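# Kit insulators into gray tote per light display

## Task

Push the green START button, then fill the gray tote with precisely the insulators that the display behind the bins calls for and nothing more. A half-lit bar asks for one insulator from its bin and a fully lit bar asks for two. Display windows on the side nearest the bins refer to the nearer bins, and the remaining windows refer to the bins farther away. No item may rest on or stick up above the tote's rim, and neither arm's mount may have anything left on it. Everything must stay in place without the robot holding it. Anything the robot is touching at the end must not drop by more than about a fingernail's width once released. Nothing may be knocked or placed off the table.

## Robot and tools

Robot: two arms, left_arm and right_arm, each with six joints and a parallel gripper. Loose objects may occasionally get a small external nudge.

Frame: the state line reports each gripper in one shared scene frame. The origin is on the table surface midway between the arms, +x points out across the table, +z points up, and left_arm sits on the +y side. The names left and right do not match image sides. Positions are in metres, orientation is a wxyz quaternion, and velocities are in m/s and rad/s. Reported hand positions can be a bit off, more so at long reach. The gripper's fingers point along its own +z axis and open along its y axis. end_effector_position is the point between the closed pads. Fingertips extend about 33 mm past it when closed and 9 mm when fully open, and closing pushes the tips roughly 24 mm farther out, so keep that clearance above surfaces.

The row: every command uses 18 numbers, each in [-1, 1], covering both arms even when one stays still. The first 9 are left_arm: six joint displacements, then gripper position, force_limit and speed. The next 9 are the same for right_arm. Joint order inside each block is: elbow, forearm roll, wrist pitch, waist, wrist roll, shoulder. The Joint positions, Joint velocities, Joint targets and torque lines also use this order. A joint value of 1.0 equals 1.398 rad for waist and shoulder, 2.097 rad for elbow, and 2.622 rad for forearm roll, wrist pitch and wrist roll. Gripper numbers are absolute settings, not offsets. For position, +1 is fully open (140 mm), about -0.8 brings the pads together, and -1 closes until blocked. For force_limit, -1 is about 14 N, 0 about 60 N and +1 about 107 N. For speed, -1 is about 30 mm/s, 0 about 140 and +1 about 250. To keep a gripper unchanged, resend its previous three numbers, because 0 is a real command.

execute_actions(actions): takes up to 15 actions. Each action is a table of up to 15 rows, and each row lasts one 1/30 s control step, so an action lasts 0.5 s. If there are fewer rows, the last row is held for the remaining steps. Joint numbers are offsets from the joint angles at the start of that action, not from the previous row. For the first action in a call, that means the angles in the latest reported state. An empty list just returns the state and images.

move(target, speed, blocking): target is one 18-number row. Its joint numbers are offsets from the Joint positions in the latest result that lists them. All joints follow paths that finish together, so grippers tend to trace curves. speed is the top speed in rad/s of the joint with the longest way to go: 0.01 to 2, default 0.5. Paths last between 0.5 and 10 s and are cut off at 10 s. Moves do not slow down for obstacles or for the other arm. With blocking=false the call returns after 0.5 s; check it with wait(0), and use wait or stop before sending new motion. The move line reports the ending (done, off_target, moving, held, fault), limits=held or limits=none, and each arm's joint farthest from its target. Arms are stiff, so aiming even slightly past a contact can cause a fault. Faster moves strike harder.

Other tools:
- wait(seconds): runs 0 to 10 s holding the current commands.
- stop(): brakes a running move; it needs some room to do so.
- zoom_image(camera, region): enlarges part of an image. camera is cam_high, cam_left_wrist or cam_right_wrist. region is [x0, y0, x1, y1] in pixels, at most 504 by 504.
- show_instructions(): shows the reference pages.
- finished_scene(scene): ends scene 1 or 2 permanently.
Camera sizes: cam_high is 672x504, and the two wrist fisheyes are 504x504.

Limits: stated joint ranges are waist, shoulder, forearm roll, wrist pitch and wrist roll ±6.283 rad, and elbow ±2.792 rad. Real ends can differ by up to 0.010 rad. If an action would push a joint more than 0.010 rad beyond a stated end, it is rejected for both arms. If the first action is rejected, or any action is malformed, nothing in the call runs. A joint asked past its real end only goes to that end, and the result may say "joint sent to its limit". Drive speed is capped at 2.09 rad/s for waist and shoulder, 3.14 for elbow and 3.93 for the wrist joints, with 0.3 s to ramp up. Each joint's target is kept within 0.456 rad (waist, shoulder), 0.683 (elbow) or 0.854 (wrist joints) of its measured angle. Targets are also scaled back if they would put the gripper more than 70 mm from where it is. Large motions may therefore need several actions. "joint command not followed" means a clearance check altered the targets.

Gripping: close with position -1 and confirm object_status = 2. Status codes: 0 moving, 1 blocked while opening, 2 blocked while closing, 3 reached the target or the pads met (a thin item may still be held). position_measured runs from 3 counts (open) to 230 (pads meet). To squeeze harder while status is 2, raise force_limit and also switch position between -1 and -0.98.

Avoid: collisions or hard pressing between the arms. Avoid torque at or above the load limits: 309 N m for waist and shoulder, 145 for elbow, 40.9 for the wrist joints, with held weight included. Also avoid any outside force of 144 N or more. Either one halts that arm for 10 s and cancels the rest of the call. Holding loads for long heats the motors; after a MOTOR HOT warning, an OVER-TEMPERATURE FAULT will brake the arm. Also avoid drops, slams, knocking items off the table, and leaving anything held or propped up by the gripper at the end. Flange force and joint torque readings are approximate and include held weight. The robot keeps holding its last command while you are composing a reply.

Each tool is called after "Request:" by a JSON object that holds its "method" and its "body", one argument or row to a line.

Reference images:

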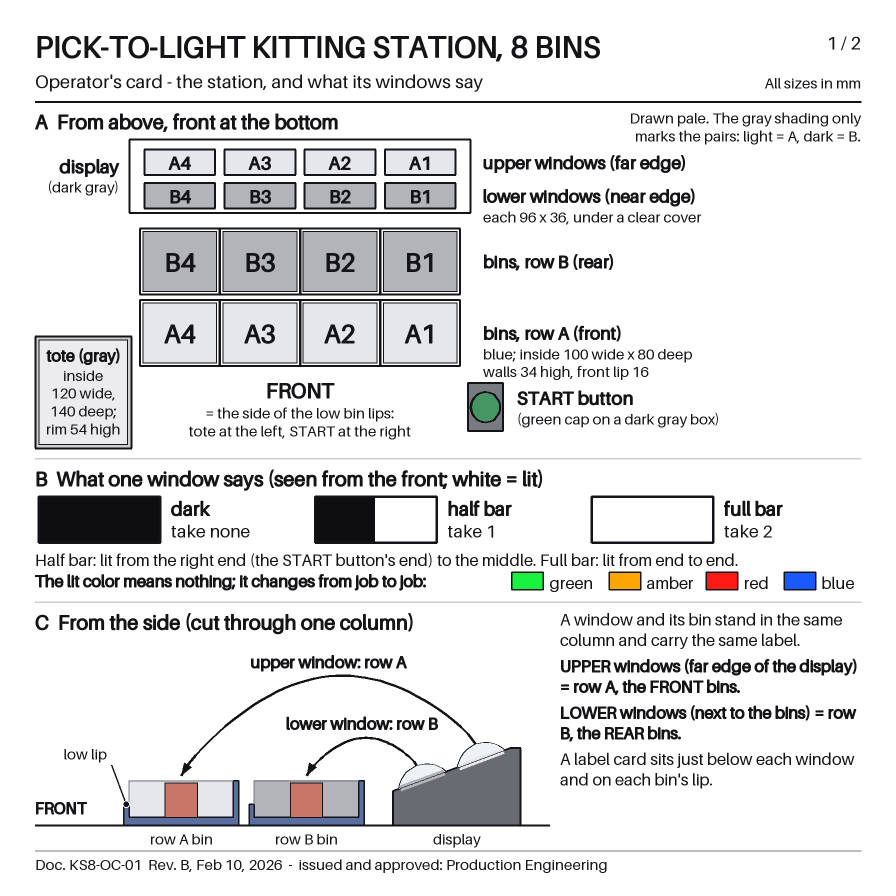

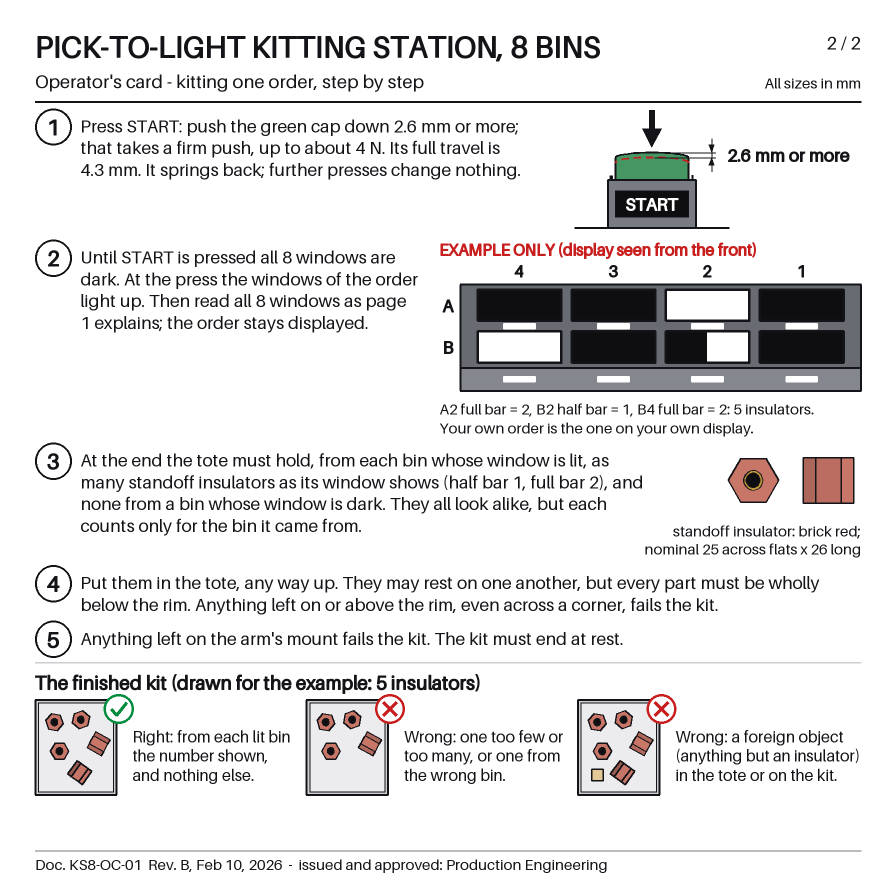

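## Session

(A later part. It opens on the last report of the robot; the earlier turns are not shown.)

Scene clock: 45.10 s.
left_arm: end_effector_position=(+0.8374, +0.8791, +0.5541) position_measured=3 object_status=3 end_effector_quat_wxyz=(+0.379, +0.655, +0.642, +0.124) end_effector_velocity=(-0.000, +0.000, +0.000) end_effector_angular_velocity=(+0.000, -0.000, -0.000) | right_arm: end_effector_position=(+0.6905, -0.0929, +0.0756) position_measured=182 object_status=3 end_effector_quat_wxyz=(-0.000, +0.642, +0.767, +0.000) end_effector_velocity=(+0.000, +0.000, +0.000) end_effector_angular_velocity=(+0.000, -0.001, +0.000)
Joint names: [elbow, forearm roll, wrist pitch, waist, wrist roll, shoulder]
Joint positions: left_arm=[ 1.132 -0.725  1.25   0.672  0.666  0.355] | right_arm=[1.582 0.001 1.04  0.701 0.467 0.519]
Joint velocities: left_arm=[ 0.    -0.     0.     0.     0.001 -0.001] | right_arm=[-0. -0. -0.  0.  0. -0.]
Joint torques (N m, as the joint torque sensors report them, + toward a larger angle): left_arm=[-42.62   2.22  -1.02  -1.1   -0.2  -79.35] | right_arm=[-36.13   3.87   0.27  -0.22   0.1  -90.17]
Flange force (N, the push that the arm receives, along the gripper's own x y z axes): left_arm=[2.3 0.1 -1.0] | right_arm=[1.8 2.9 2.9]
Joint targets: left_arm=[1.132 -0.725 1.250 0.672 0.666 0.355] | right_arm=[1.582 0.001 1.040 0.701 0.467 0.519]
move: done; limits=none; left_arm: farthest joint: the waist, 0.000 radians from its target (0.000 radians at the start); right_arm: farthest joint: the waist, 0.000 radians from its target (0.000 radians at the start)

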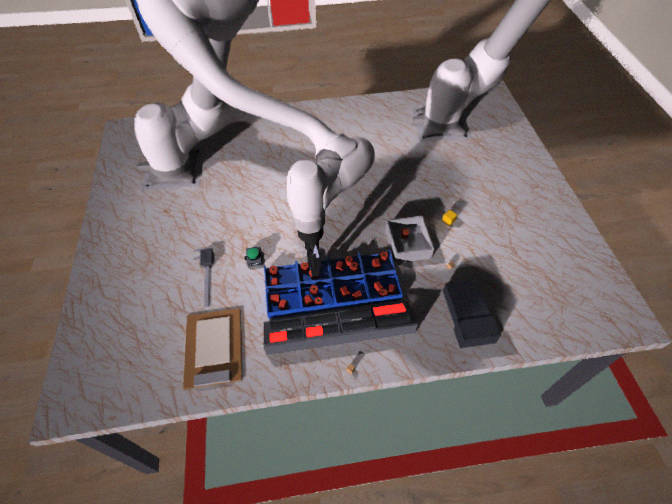

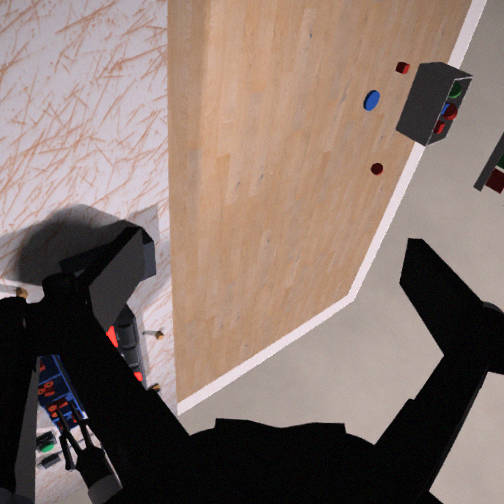

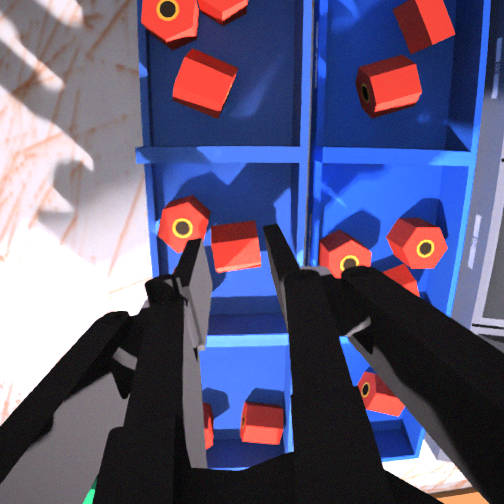

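Request:
{"method": "move", "body": {
  "target": [0,0,0,0,0,0,1,0,0,-0.0057,0,0.0018,-0.0026,-0.6,0.0052,-0.45,0,0],
  "speed": 2
}}

Request:
{"method": "move", "body": {
  "target": [0,0,0,0,0,0,1,0,0,0.0043,0,-0.0076,0,0,0.0079,-0.45,0,0],
  "speed": 0.03
}}

Scene clock: 47.00 s.
left_arm: end_effector_position=(+0.8374, +0.8791, +0.5541) position_measured=3 object_status=3 end_effector_quat_wxyz=(+0.379, +0.655, +0.642, +0.124) end_effector_velocity=(+0.000, +0.000, -0.000) end_effector_angular_velocity=(-0.000, +0.000, +0.001) | right_arm: end_effector_position=(+0.6965, -0.0920, +0.0757) position_measured=186 object_status=3 end_effector_quat_wxyz=(-0.000, -0.088, +0.996, +0.000) end_effector_velocity=(-0.000, -0.000, -0.000) end_effector_angular_velocity=(-0.001, +0.000, +0.001)
Joint names: [elbow, forearm roll, wrist pitch, waist, wrist roll, shoulder]
Joint positions: left_arm=[ 1.132 -0.725  1.25   0.672  0.666  0.355] | right_arm=[ 1.57   0.001  1.045  0.698 -1.106  0.526]
Joint velocities: left_arm=[ 0. -0. -0.  0. -0.  0.] | right_arm=[ 0.    -0.     0.    -0.    -0.001  0.   ]
Joint torques (N m, as the joint torque sensors report them, + toward a larger angle): left_arm=[-41.96   2.12  -1.01   1.17  -0.43 -78.43] | right_arm=[-36.58   3.86   0.06   3.15   0.19 -87.19]
Flange force (N, the push that the arm receives, along the gripper's own x y z axes): left_arm=[0.0 1.7 0.0] | right_arm=[0.3 -4.9 -0.1]
Joint targets: left_arm=[1.132 -0.725 1.250 0.672 0.666 0.355] | right_arm=[1.570 0.001 1.045 0.698 -1.106 0.526]
move: done; limits=none; left_arm: farthest joint: the waist, 0.000 radians from its target (0.000 radians at the start); right_arm: farthest joint: the waist, 0.000 radians from its target (0.004 radians at the start)

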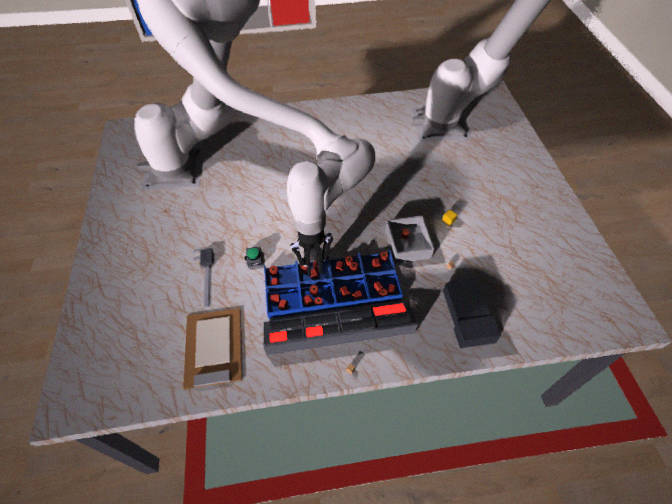

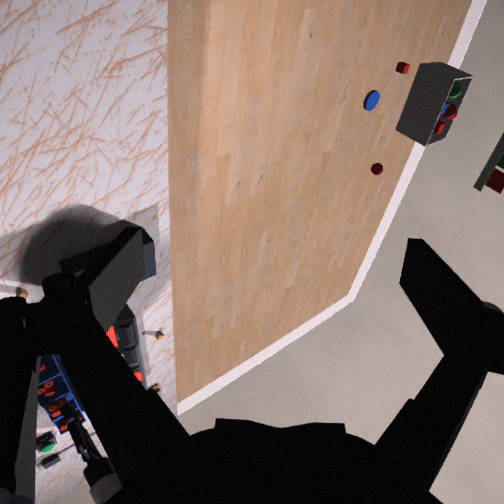

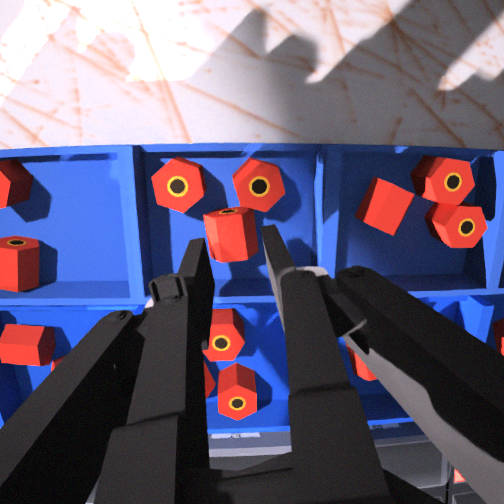

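Scene clock: 47.93 s.
left_arm: end_effector_position=(+0.8374, +0.8791, +0.5541) position_measured=3 object_status=3 end_effector_quat_wxyz=(+0.379, +0.655, +0.642, +0.124) end_effector_velocity=(-0.001, -0.000, +0.001) end_effector_angular_velocity=(+0.001, -0.001, -0.000) | right_arm: end_effector_position=(+0.6966, -0.0919, +0.0626) position_measured=186 object_status=3 end_effector_quat_wxyz=(-0.000, -0.088, +0.996, +0.000) end_effector_velocity=(+0.000, -0.000, -0.000) end_effector_angular_velocity=(-0.000, -0.000, +0.001)
Joint names: [elbow, forearm roll, wrist pitch, waist, wrist roll, shoulder]
Joint positions: left_arm=[ 1.132 -0.725  1.25   0.672  0.666  0.355] | right_arm=[ 1.579  0.001  1.025  0.698 -1.106  0.537]
Joint velocities: left_arm=[ 0.     0.    -0.    -0.     0.    -0.001] | right_arm=[ 0.    -0.    -0.001 -0.    -0.001  0.   ]
Joint torques (N m, as the joint torque sensors report them, + toward a larger angle): left_arm=[-42.88   2.03  -1.1   -0.84  -0.23 -77.27] | right_arm=[-36.42   3.65   0.12   1.23   0.22 -92.39]
Flange force (N, the push that the arm receives, along the gripper's own x y z axes): left_arm=[-0.9 -3.1 -2.0] | right_arm=[-3.6 0.0 3.9]
Joint targets: left_arm=[1.132 -0.725 1.250 0.672 0.666 0.355] | right_arm=[1.580 0.001 1.025 0.698 -1.106 0.537]
move: done; limits=none; left_arm: farthest joint: the waist, 0.000 radians from its target (0.000 radians at the start); right_arm: farthest joint: the waist, 0.000 radians from its target (0.000 radians at the start)

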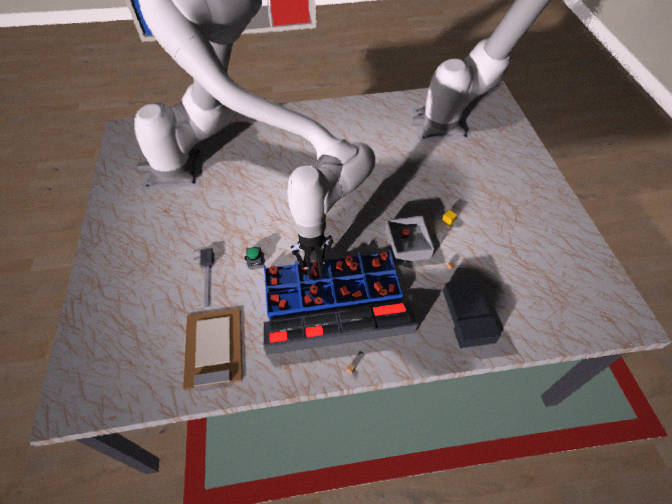

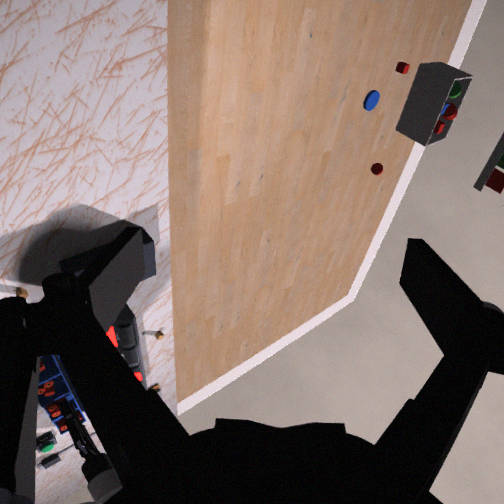

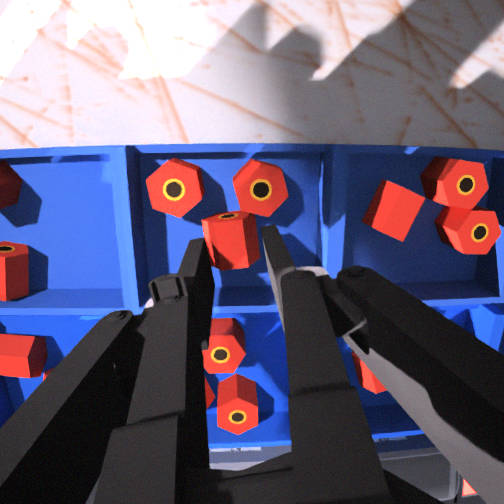

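Shift 3 mm left, descend.

Request:
{"method": "move", "body": {
  "target": [0,0,0,0,0,0,1,0,0,0.0063,0,-0.0111,-0.002,0,0.0115,-0.45,0,0],
  "speed": 0.03
}}

Request:
{"method": "move", "body": {
  "target": [0,0,0,0,0,0,1,0,0,0,0,0,0,0,0,-1,0,0]
}}

Scene clock: 49.37 s.
left_arm: end_effector_position=(+0.8374, +0.8791, +0.5541) position_measured=3 object_status=3 end_effector_quat_wxyz=(+0.379, +0.655, +0.642, +0.124) end_effector_velocity=(-0.000, +0.000, +0.000) end_effector_angular_velocity=(+0.000, -0.001, +0.001) | right_arm: end_effector_position=(+0.6978, -0.0938, +0.0435) position_measured=186 object_status=3 end_effector_quat_wxyz=(-0.000, -0.086, +0.996, +0.000) end_effector_velocity=(-0.000, +0.000, -0.000) end_effector_angular_velocity=(+0.000, +0.001, -0.001)
Joint names: [elbow, forearm roll, wrist pitch, waist, wrist roll, shoulder]
Joint positions: left_arm=[ 1.132 -0.725  1.25   0.672  0.666  0.355] | right_arm=[ 1.593  0.001  0.996  0.695 -1.106  0.553]
Joint velocities: left_arm=[ 0.001 -0.    -0.001  0.     0.    -0.001] | right_arm=[ 0.     0.001 -0.    -0.     0.001  0.   ]
Joint torques (N m, as the joint torque sensors report them, + toward a larger angle): left_arm=[-41.2    2.25  -0.87  -0.5   -0.09 -79.23] | right_arm=[-35.65   3.69   0.06  -0.27   0.15 -89.82]
Flange force (N, the push that the arm receives, along the gripper's own x y z axes): left_arm=[2.6 4.6 -1.1] | right_arm=[0.9 -0.3 0.9]
Joint targets: left_arm=[1.132 -0.725 1.250 0.672 0.666 0.355] | right_arm=[1.593 0.001 0.996 0.695 -1.106 0.553]
move: done; limits=none; left_arm: farthest joint: the waist, 0.000 radians from its target (0.000 radians at the start); right_arm: farthest joint: the waist, 0.000 radians from its target (0.002 radians at the start)

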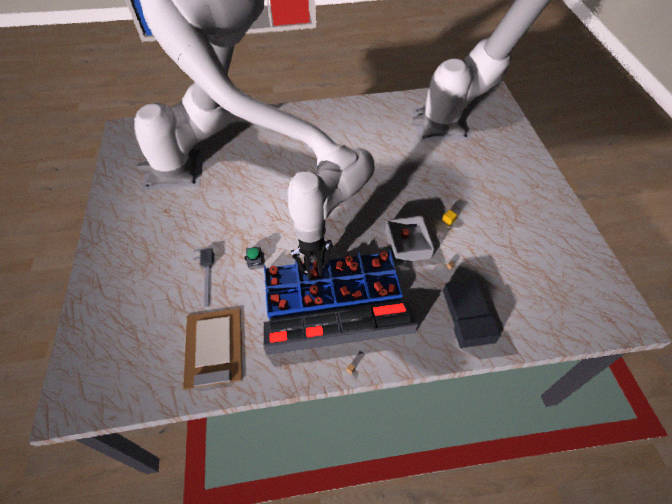

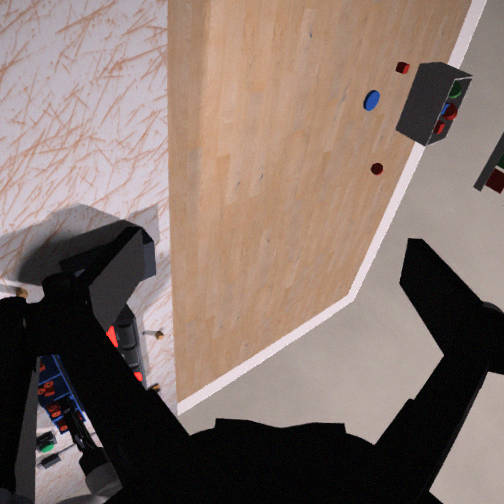

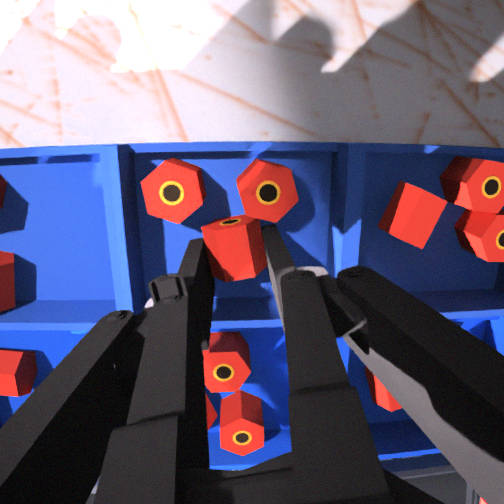

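Scene clock: 49.87 s.
left_arm: end_effector_position=(+0.8374, +0.8791, +0.5541) position_measured=3 object_status=3 end_effector_quat_wxyz=(+0.379, +0.655, +0.642, +0.124) end_effector_velocity=(-0.000, +0.000, +0.000) end_effector_angular_velocity=(+0.000, -0.000, -0.000) | right_arm: end_effector_position=(+0.6978, -0.0938, +0.0435) position_measured=192 object_status=2 end_effector_quat_wxyz=(-0.000, -0.086, +0.996, +0.000) end_effector_velocity=(-0.000, -0.000, -0.000) end_effector_angular_velocity=(-0.001, +0.000, +0.001)
Joint names: [elbow, forearm roll, wrist pitch, waist, wrist roll, shoulder]
Joint positions: left_arm=[ 1.132 -0.725  1.25   0.672  0.666  0.355] | right_arm=[ 1.593  0.001  0.996  0.695 -1.106  0.553]
Joint velocities: left_arm=[-0.001 -0.     0.     0.     0.    -0.   ] | right_arm=[ 0.    -0.001  0.    -0.    -0.001 -0.   ]
Joint torques (N m, as the joint torque sensors report them, + toward a larger angle): left_arm=[-42.24   2.19  -1.08  -0.85  -0.18 -77.14] | right_arm=[-29.01   3.62  -0.16  -0.47   0.52 -81.26]
Flange force (N, the push that the arm receives, along the gripper's own x y z axes): left_arm=[-0.2 -1.2 -2.3] | right_arm=[-2.5 1.3 -11.1]
Joint targets: left_arm=[1.132 -0.725 1.250 0.672 0.666 0.355] | right_arm=[1.593 0.001 0.996 0.695 -1.106 0.553]
move: done; limits=none; left_arm: farthest joint: the waist, 0.000 radians from its target (0.000 radians at the start); right_arm: farthest joint: the waist, 0.000 radians from its target (0.000 radians at the start)

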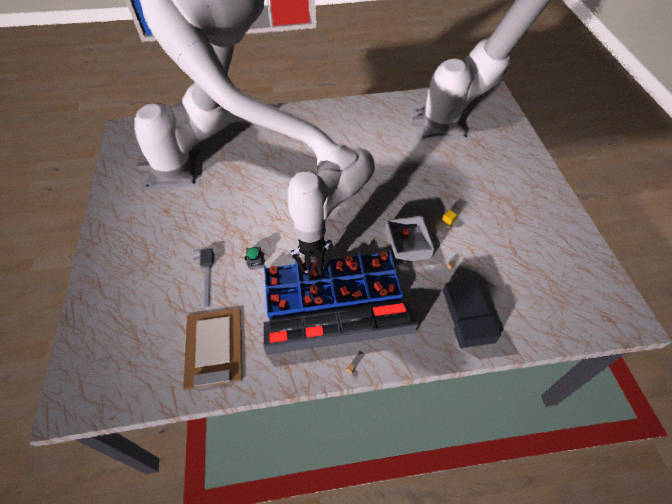

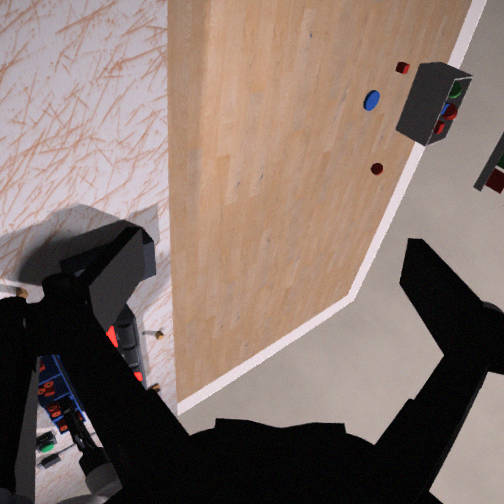

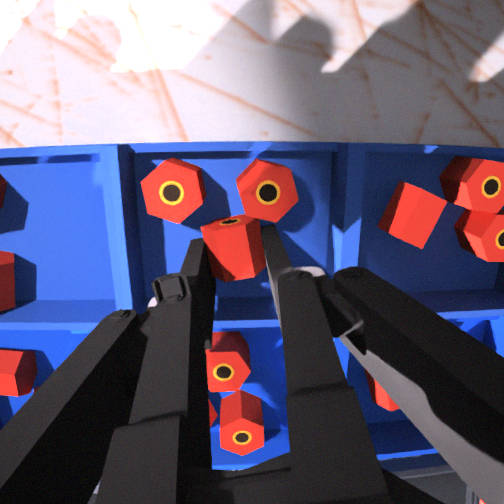

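Request:
{"method": "move", "body": {
  "target": [0,0,0,0,0,0,1,0,0,-0.028,0,0.05,0,0,-0.052,-1,0,0],
  "speed": 0.3
}}

Request:
{"method": "move", "body": {
  "target": [0,0,0,0,0,0,1,0,0,-0.289,0,0.0964,0.2343,0.123,0.253,-1,0,0],
  "speed": 0.9
}}

Request:
{"method": "move", "body": {
  "target": [0,0,0,0,0,0,1,0,0,0.0323,0,-0.0384,0,0,0.0235,-1,0,0],
  "speed": 0.2
}}

Request:
{"method": "move", "body": {
  "target": [0,0,0,0,0,0,1,0,0,0,0,0,0,0,0,-0.42,0,0]
}}

Request:
{"method": "move", "body": {
  "target": [0,0,0,0,0,0,1,0,0,-0.0323,0,0.0384,0,0,-0.0235,-0.42,0,0]
}}

Scene clock: 51.30 s.
left_arm: end_effector_position=(+0.8374, +0.8791, +0.5541) position_measured=3 object_status=3 end_effector_quat_wxyz=(+0.379, +0.655, +0.642, +0.124) end_effector_velocity=(+0.001, -0.001, -0.000) end_effector_angular_velocity=(+0.000, +0.000, -0.001) | right_arm: end_effector_position=(+0.6951, -0.0957, +0.1298) position_measured=192 object_status=2 end_effector_quat_wxyz=(-0.000, -0.086, +0.996, +0.000) end_effector_velocity=(+0.000, +0.000, +0.001) end_effector_angular_velocity=(+0.000, -0.000, -0.000)
Joint names: [elbow, forearm roll, wrist pitch, waist, wrist roll, shoulder]
Joint positions: left_arm=[ 1.132 -0.725  1.25   0.672  0.666  0.355] | right_arm=[ 1.534  0.001  1.127  0.695 -1.106  0.48 ]
Joint velocities: left_arm=[-0.001 -0.     0.    -0.001  0.     0.001] | right_arm=[-0.001  0.     0.    -0.     0.    -0.   ]
Joint torques (N m, as the joint torque sensors report them, + toward a larger angle): left_arm=[-42.34   2.08  -0.75  -0.83  -0.31 -77.5 ] | right_arm=[-38.25   3.61   0.06   1.06   0.24 -88.12]
Flange force (N, the push that the arm receives, along the gripper's own x y z axes): left_arm=[0.2 -1.2 -1.1] | right_arm=[-2.9 -0.3 2.5]
Joint targets: left_arm=[1.132 -0.725 1.250 0.672 0.666 0.355] | right_arm=[1.534 0.001 1.127 0.695 -1.106 0.480]
move: done; limits=none; left_arm: farthest joint: the waist, 0.000 radians from its target (0.000 radians at the start); right_arm: farthest joint: the waist, 0.000 radians from its target (0.000 radians at the start)

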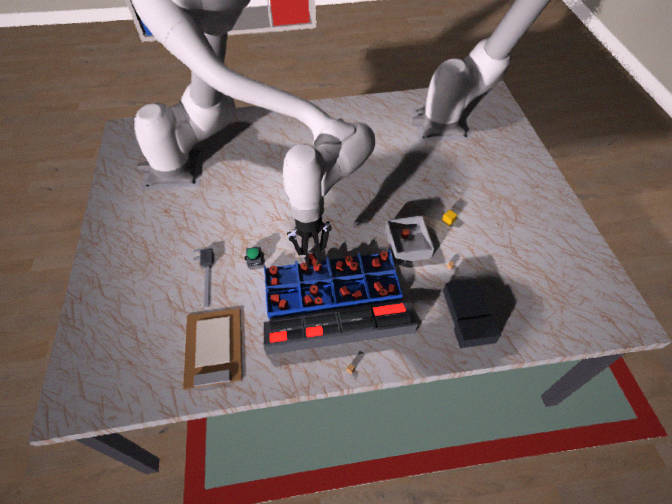

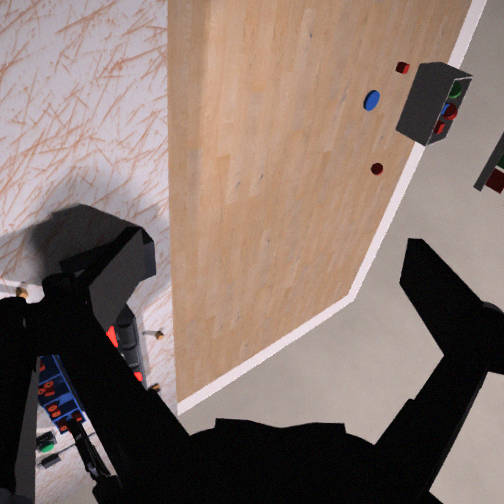

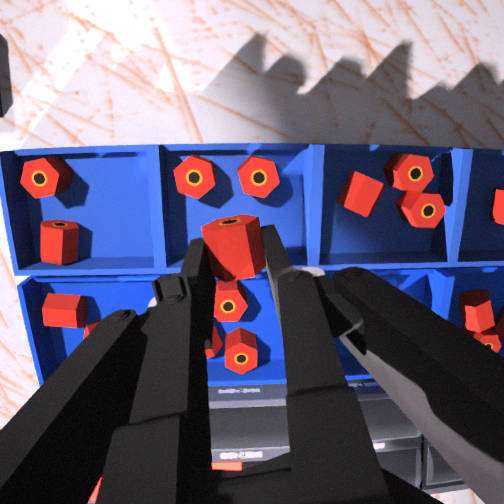

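Scene clock: 52.53 s.
left_arm: end_effector_position=(+0.8374, +0.8791, +0.5541) position_measured=3 object_status=3 end_effector_quat_wxyz=(+0.379, +0.655, +0.642, +0.124) end_effector_velocity=(-0.000, -0.000, -0.001) end_effector_angular_velocity=(-0.001, +0.002, -0.001) | right_arm: end_effector_position=(+0.6253, +0.2537, +0.1302) position_measured=192 object_status=2 end_effector_quat_wxyz=(-0.000, -0.089, +0.996, +0.000) end_effector_velocity=(-0.001, +0.001, -0.001) end_effector_angular_velocity=(-0.000, +0.000, +0.001)
Joint names: [elbow, forearm roll, wrist pitch, waist, wrist roll, shoulder]
Joint positions: left_arm=[ 1.132 -0.725  1.25   0.672  0.666  0.355] | right_arm=[ 0.928  0.001  1.38   1.022 -0.784  0.834]
Joint velocities: left_arm=[ 0.001  0.     0.001 -0.     0.     0.   ] | right_arm=[ 0.     0.    -0.     0.001  0.     0.001]
Joint torques (N m, as the joint torque sensors report them, + toward a larger angle): left_arm=[-42.47   2.27  -1.01   0.74  -0.22 -77.53] | right_arm=[ -43.24    4.34    0.65   -0.28    0.45 -122.2 ]
Flange force (N, the push that the arm receives, along the gripper's own x y z axes): left_arm=[-1.0 -1.2 0.0] | right_arm=[0.2 -0.6 5.5]
Joint targets: left_arm=[1.132 -0.725 1.250 0.672 0.666 0.355] | right_arm=[0.928 0.001 1.380 1.022 -0.784 0.834]
move: done; limits=none; left_arm: farthest joint: the waist, 0.000 radians from its target (0.000 radians at the start); right_arm: farthest joint: the waist, 0.000 radians from its target (0.328 radians at the start)

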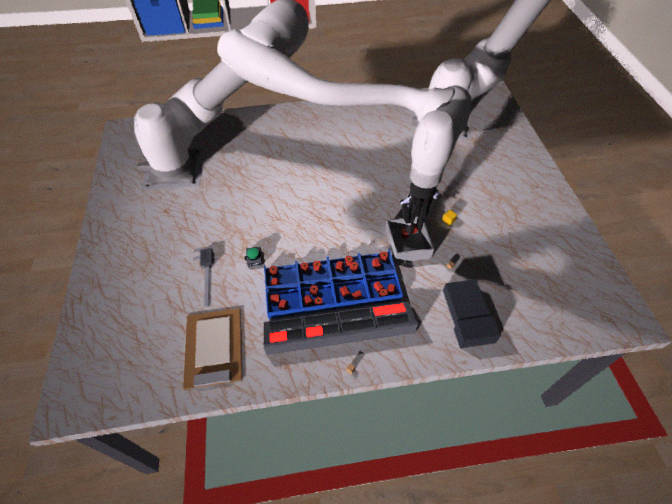

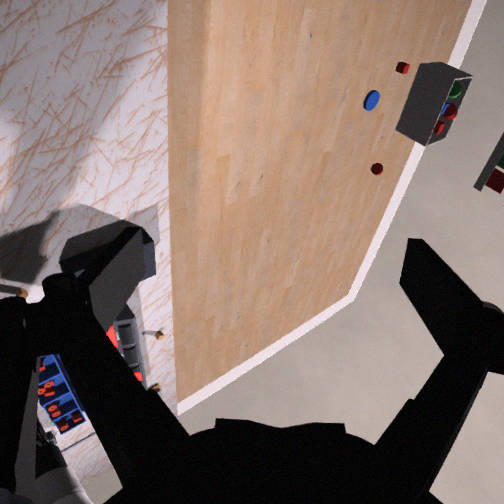

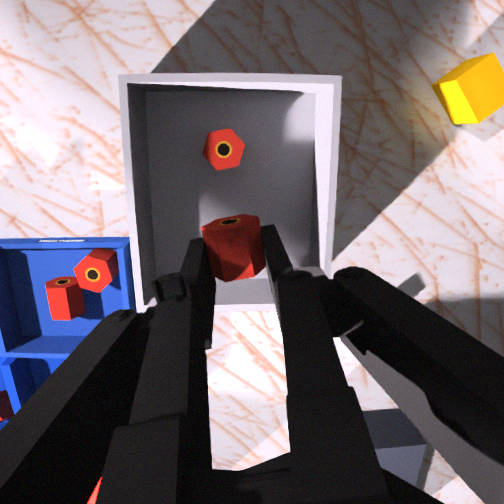

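Scene clock: 53.40 s.
left_arm: end_effector_position=(+0.8374, +0.8791, +0.5541) position_measured=3 object_status=3 end_effector_quat_wxyz=(+0.379, +0.655, +0.642, +0.124) end_effector_velocity=(-0.000, -0.000, +0.000) end_effector_angular_velocity=(-0.000, +0.000, -0.000) | right_arm: end_effector_position=(+0.6253, +0.2537, +0.0604) position_measured=192 object_status=2 end_effector_quat_wxyz=(-0.000, -0.089, +0.996, +0.000) end_effector_velocity=(-0.000, +0.001, -0.000) end_effector_angular_velocity=(+0.001, +0.001, +0.001)
Joint names: [elbow, forearm roll, wrist pitch, waist, wrist roll, shoulder]
Joint positions: left_arm=[ 1.132 -0.725  1.25   0.672  0.666  0.355] | right_arm=[ 0.996  0.001  1.279  1.022 -0.784  0.867]
Joint velocities: left_arm=[-0.001  0.     0.001  0.    -0.001 -0.   ] | right_arm=[ 0.     0.002 -0.001  0.    -0.001  0.   ]
Joint torques (N m, as the joint torque sensors report them, + toward a larger angle): left_arm=[-41.82   2.13  -1.03  -0.22  -0.21 -76.13] | right_arm=[ -41.23    4.07    0.23   -0.32    0.01 -121.65]
Flange force (N, the push that the arm receives, along the gripper's own x y z axes): left_arm=[-1.5 -1.2 -2.2] | right_arm=[0.0 0.5 2.8]
Joint targets: left_arm=[1.132 -0.725 1.250 0.672 0.666 0.355] | right_arm=[0.996 0.001 1.279 1.022 -0.784 0.867]
move: done; limits=none; left_arm: farthest joint: the waist, 0.000 radians from its target (0.000 radians at the start); right_arm: farthest joint: the waist, 0.000 radians from its target (0.000 radians at the start)

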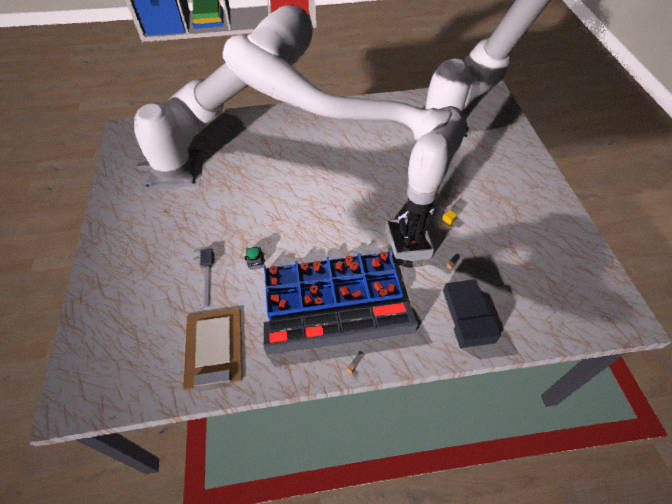

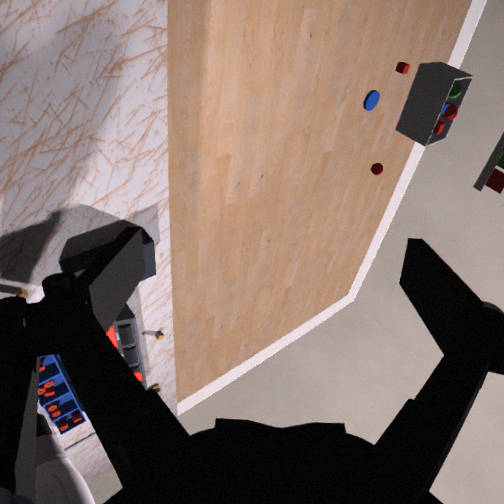

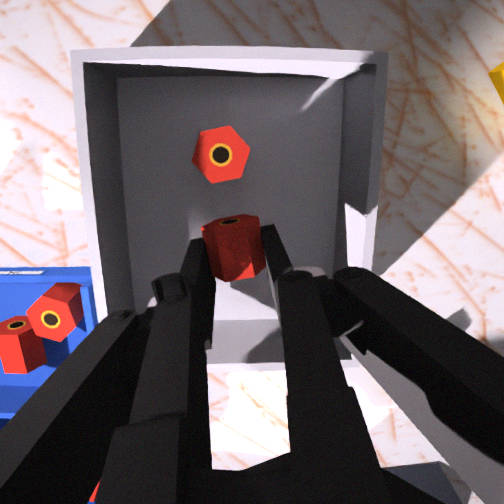

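Scene clock: 53.90 s.
left_arm: end_effector_position=(+0.8374, +0.8791, +0.5541) position_measured=3 object_status=3 end_effector_quat_wxyz=(+0.379, +0.655, +0.642, +0.124) end_effector_velocity=(-0.000, +0.000, -0.000) end_effector_angular_velocity=(+0.000, +0.000, +0.000) | right_arm: end_effector_position=(+0.6253, +0.2537, +0.0604) position_measured=182 object_status=3 end_effector_quat_wxyz=(-0.000, -0.089, +0.996, +0.000) end_effector_velocity=(+0.000, +0.000, +0.000) end_effector_angular_velocity=(+0.000, -0.000, -0.001)
Joint names: [elbow, forearm roll, wrist pitch, waist, wrist roll, shoulder]
Joint positions: left_arm=[ 1.132 -0.725  1.25   0.672  0.666  0.355] | right_arm=[ 0.996  0.001  1.279  1.022 -0.784  0.867]
Joint velocities: left_arm=[ 0. -0.  0.  0.  0. -0.] | right_arm=[-0.    -0.    -0.     0.     0.001  0.   ]
Joint torques (N m, as the joint torque sensors report them, + toward a larger angle): left_arm=[-42.18   2.14  -0.93   0.36  -0.07 -78.05] | right_arm=[ -40.75    4.06   -0.09    0.98    0.15 -123.12]
Flange force (N, the push that the arm receives, along the gripper's own x y z axes): left_arm=[-0.4 0.5 -0.6] | right_arm=[-4.4 3.0 3.0]
Joint targets: left_arm=[1.132 -0.725 1.250 0.672 0.666 0.355] | right_arm=[0.996 0.001 1.279 1.022 -0.784 0.867]
move: done; limits=none; left_arm: farthest joint: the waist, 0.000 radians from its target (0.000 radians at the start); right_arm: farthest joint: the waist, 0.000 radians from its target (0.000 radians at the start)

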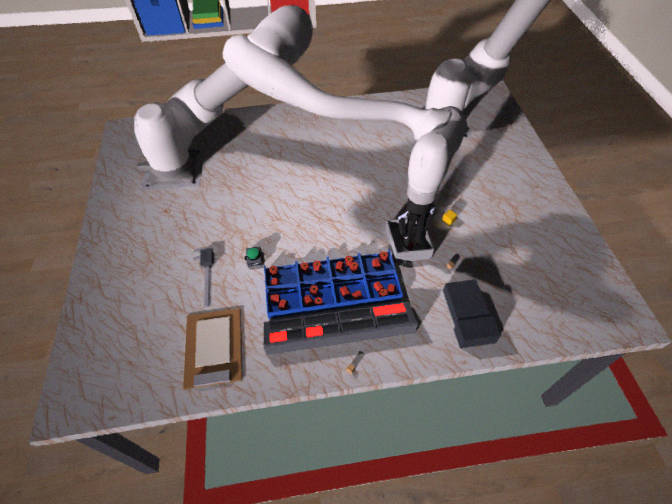

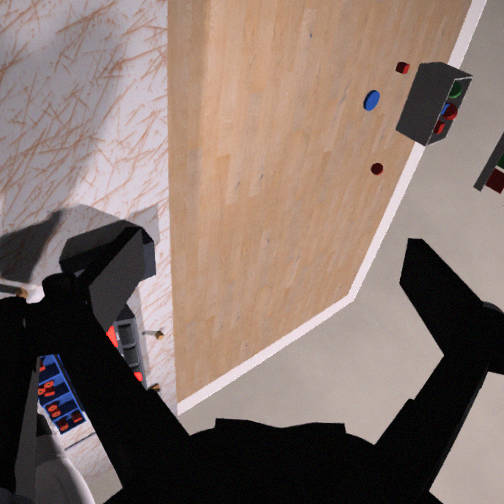

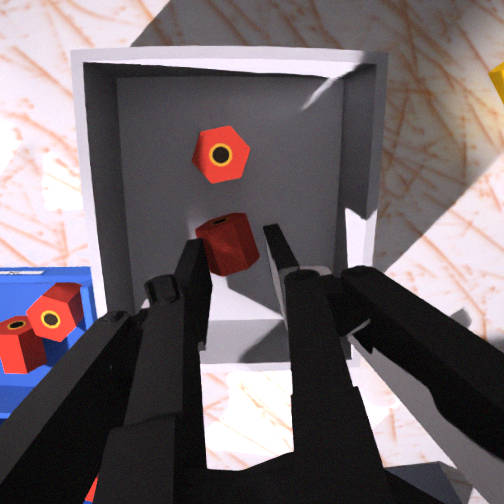

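Scene clock: 54.70 s.
left_arm: end_effector_position=(+0.8374, +0.8791, +0.5541) position_measured=3 object_status=3 end_effector_quat_wxyz=(+0.379, +0.655, +0.642, +0.124) end_effector_velocity=(-0.000, -0.001, -0.001) end_effector_angular_velocity=(-0.001, +0.002, -0.001) | right_arm: end_effector_position=(+0.6253, +0.2537, +0.1302) position_measured=182 object_status=3 end_effector_quat_wxyz=(-0.000, -0.089, +0.996, +0.000) end_effector_velocity=(+0.001, +0.000, +0.001) end_effector_angular_velocity=(+0.000, -0.002, +0.002)
Joint names: [elbow, forearm roll, wrist pitch, waist, wrist roll, shoulder]
Joint positions: left_arm=[ 1.132 -0.725  1.25   0.672  0.666  0.355] | right_arm=[ 0.928  0.001  1.38   1.022 -0.784  0.834]
Joint velocities: left_arm=[ 0.001  0.     0.001 -0.001 -0.     0.   ] | right_arm=[-0.001 -0.001  0.    -0.    -0.002 -0.   ]
Joint torques (N m, as the joint torque sensors report them, + toward a larger angle): left_arm=[-42.13   2.37  -0.71  -1.71  -0.04 -78.48] | right_arm=[ -41.75    4.66    0.02    3.72   -0.22 -120.27]
Flange force (N, the push that the arm receives, along the gripper's own x y z axes): left_arm=[2.0 0.1 -1.8] | right_arm=[-4.1 -0.8 2.0]
Joint targets: left_arm=[1.132 -0.725 1.250 0.672 0.666 0.355] | right_arm=[0.928 0.001 1.380 1.022 -0.784 0.834]
move: done; limits=none; left_arm: farthest joint: the waist, 0.000 radians from its target (0.000 radians at the start); right_arm: farthest joint: the waist, 0.000 radians from its target (0.000 radians at the start)

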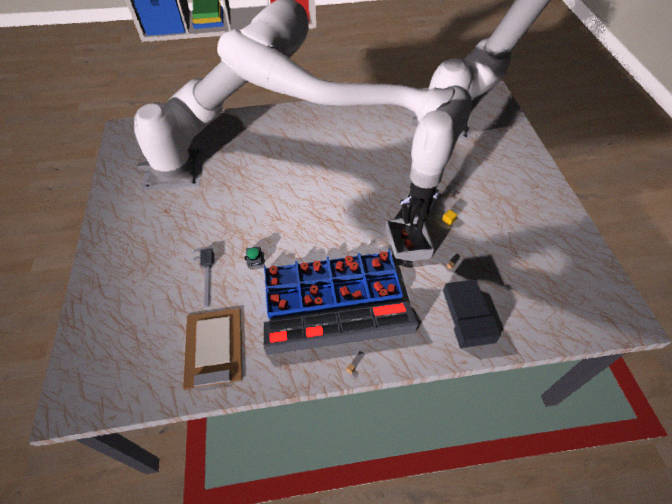

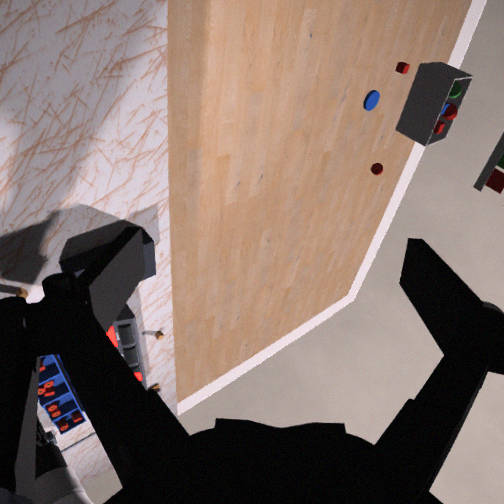

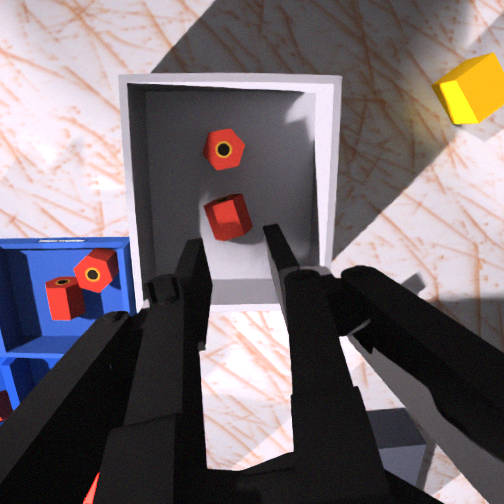

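Request:
{"method": "move", "body": {
  "target": [0,0,0,0,0,0,1,0,0,0.0406,0,-0.0069,-0.108,-0.0576,-0.048,0.6,0,1],
  "speed": 0.6
}}

Scene clock: 55.87 s.
left_arm: end_effector_position=(+0.8374, +0.8791, +0.5541) position_measured=3 object_status=3 end_effector_quat_wxyz=(+0.379, +0.655, +0.642, +0.124) end_effector_velocity=(-0.000, +0.001, -0.000) end_effector_angular_velocity=(-0.000, +0.000, +0.001) | right_arm: end_effector_position=(+0.7253, +0.1396, +0.1502) position_measured=53 object_status=3 end_effector_quat_wxyz=(-0.000, -0.089, +0.996, +0.000) end_effector_velocity=(+0.001, -0.001, +0.000) end_effector_angular_velocity=(-0.000, -0.000, +0.001)
Joint names: [elbow, forearm roll, wrist pitch, waist, wrist roll, shoulder]
Joint positions: left_arm=[ 1.132 -0.725  1.25   0.672  0.666  0.355] | right_arm=[ 1.013  0.001  1.362  0.872 -0.935  0.767]
Joint velocities: left_arm=[-0.    -0.     0.     0.001 -0.     0.   ] | right_arm=[-0.    -0.     0.    -0.001 -0.002 -0.   ]
Joint torques (N m, as the joint torque sensors report them, + toward a larger angle): left_arm=[-42.55   2.03  -0.95  -1.01  -0.08 -77.89] | right_arm=[ -40.53    4.3    -0.23    1.63   -0.02 -113.63]
Flange force (N, the push that the arm receives, along the gripper's own x y z axes): left_arm=[0.7 -1.1 -1.7] | right_arm=[-3.2 0.7 -0.2]
Joint targets: left_arm=[1.132 -0.725 1.250 0.672 0.666 0.355] | right_arm=[1.013 0.001 1.362 0.871 -0.935 0.767]
move: done; limits=none; left_arm: farthest joint: the waist, 0.000 radians from its target (0.000 radians at the start); right_arm: farthest joint: the waist, 0.001 radians from its target (0.151 radians at the start)

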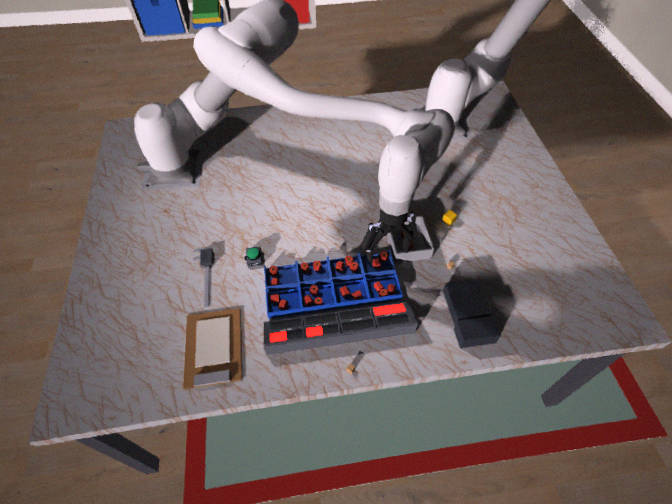

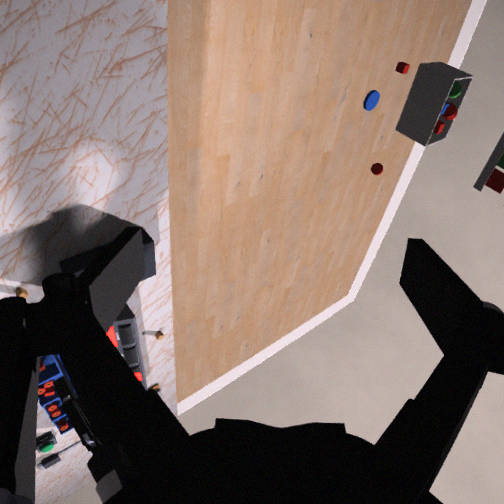

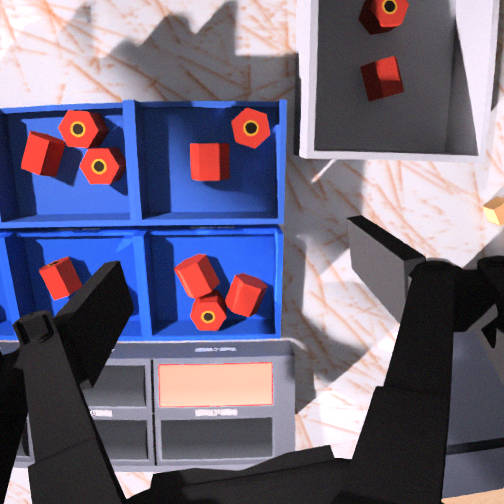

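Request:
{"method": "move", "body": {
  "target": [0,0,0,0,0,0,1,0,0,0.0218,0,-0.0332,-0.0333,-0.1854,0.0293,-0.42,0,1],
  "speed": 0.5
}}

Scene clock: 57.80 s.
left_arm: end_effector_position=(+0.8374, +0.8791, +0.5541) position_measured=3 object_status=3 end_effector_quat_wxyz=(+0.379, +0.655, +0.642, +0.124) end_effector_velocity=(+0.000, +0.001, +0.001) end_effector_angular_velocity=(+0.000, -0.001, +0.001) | right_arm: end_effector_position=(+0.7630, +0.1128, +0.0853) position_measured=182 object_status=3 end_effector_quat_wxyz=(-0.000, -0.304, +0.953, +0.000) end_effector_velocity=(-0.001, +0.000, -0.000) end_effector_angular_velocity=(+0.000, +0.002, -0.001)
Joint names: [elbow, forearm roll, wrist pitch, waist, wrist roll, shoulder]
Joint positions: left_arm=[ 1.132 -0.725  1.25   0.672  0.666  0.355] | right_arm=[ 1.059  0.001  1.275  0.825 -1.421  0.808]
Joint velocities: left_arm=[-0.001 -0.    -0.     0.    -0.     0.   ] | right_arm=[ 0.001  0.001 -0.     0.     0.     0.   ]
Joint torques (N m, as the joint torque sensors report them, + toward a larger angle): left_arm=[-42.01   2.36  -0.92  -0.71  -0.19 -78.36] | right_arm=[ -40.02    4.14    0.25    1.66   -0.25 -118.52]
Flange force (N, the push that the arm receives, along the gripper's own x y z axes): left_arm=[1.4 1.0 -1.6] | right_arm=[-5.9 -0.2 2.6]
Joint targets: left_arm=[1.132 -0.725 1.250 0.672 0.666 0.355] | right_arm=[1.059 0.001 1.275 0.825 -1.421 0.808]
move: done; limits=none; left_arm: farthest joint: the waist, 0.000 radians from its target (0.000 radians at the start); right_arm: farthest joint: the waist, 0.000 radians from its target (0.046 radians at the start)

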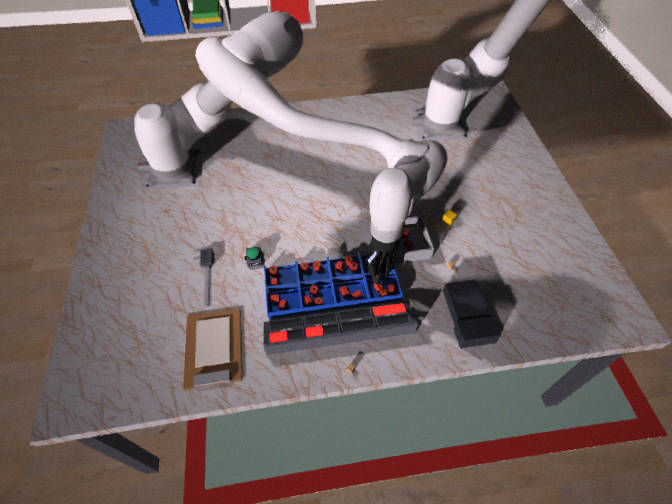

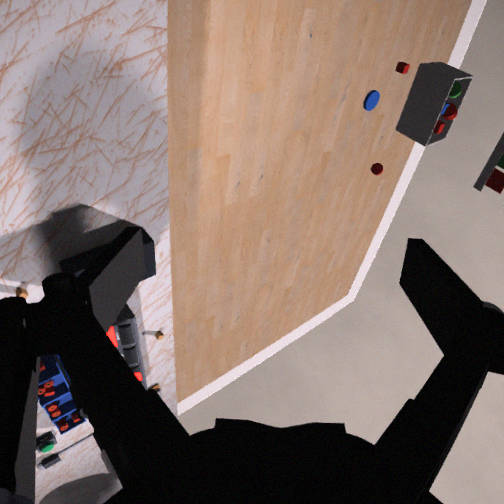

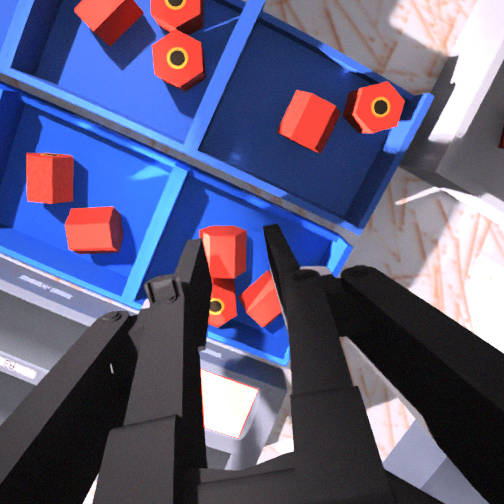

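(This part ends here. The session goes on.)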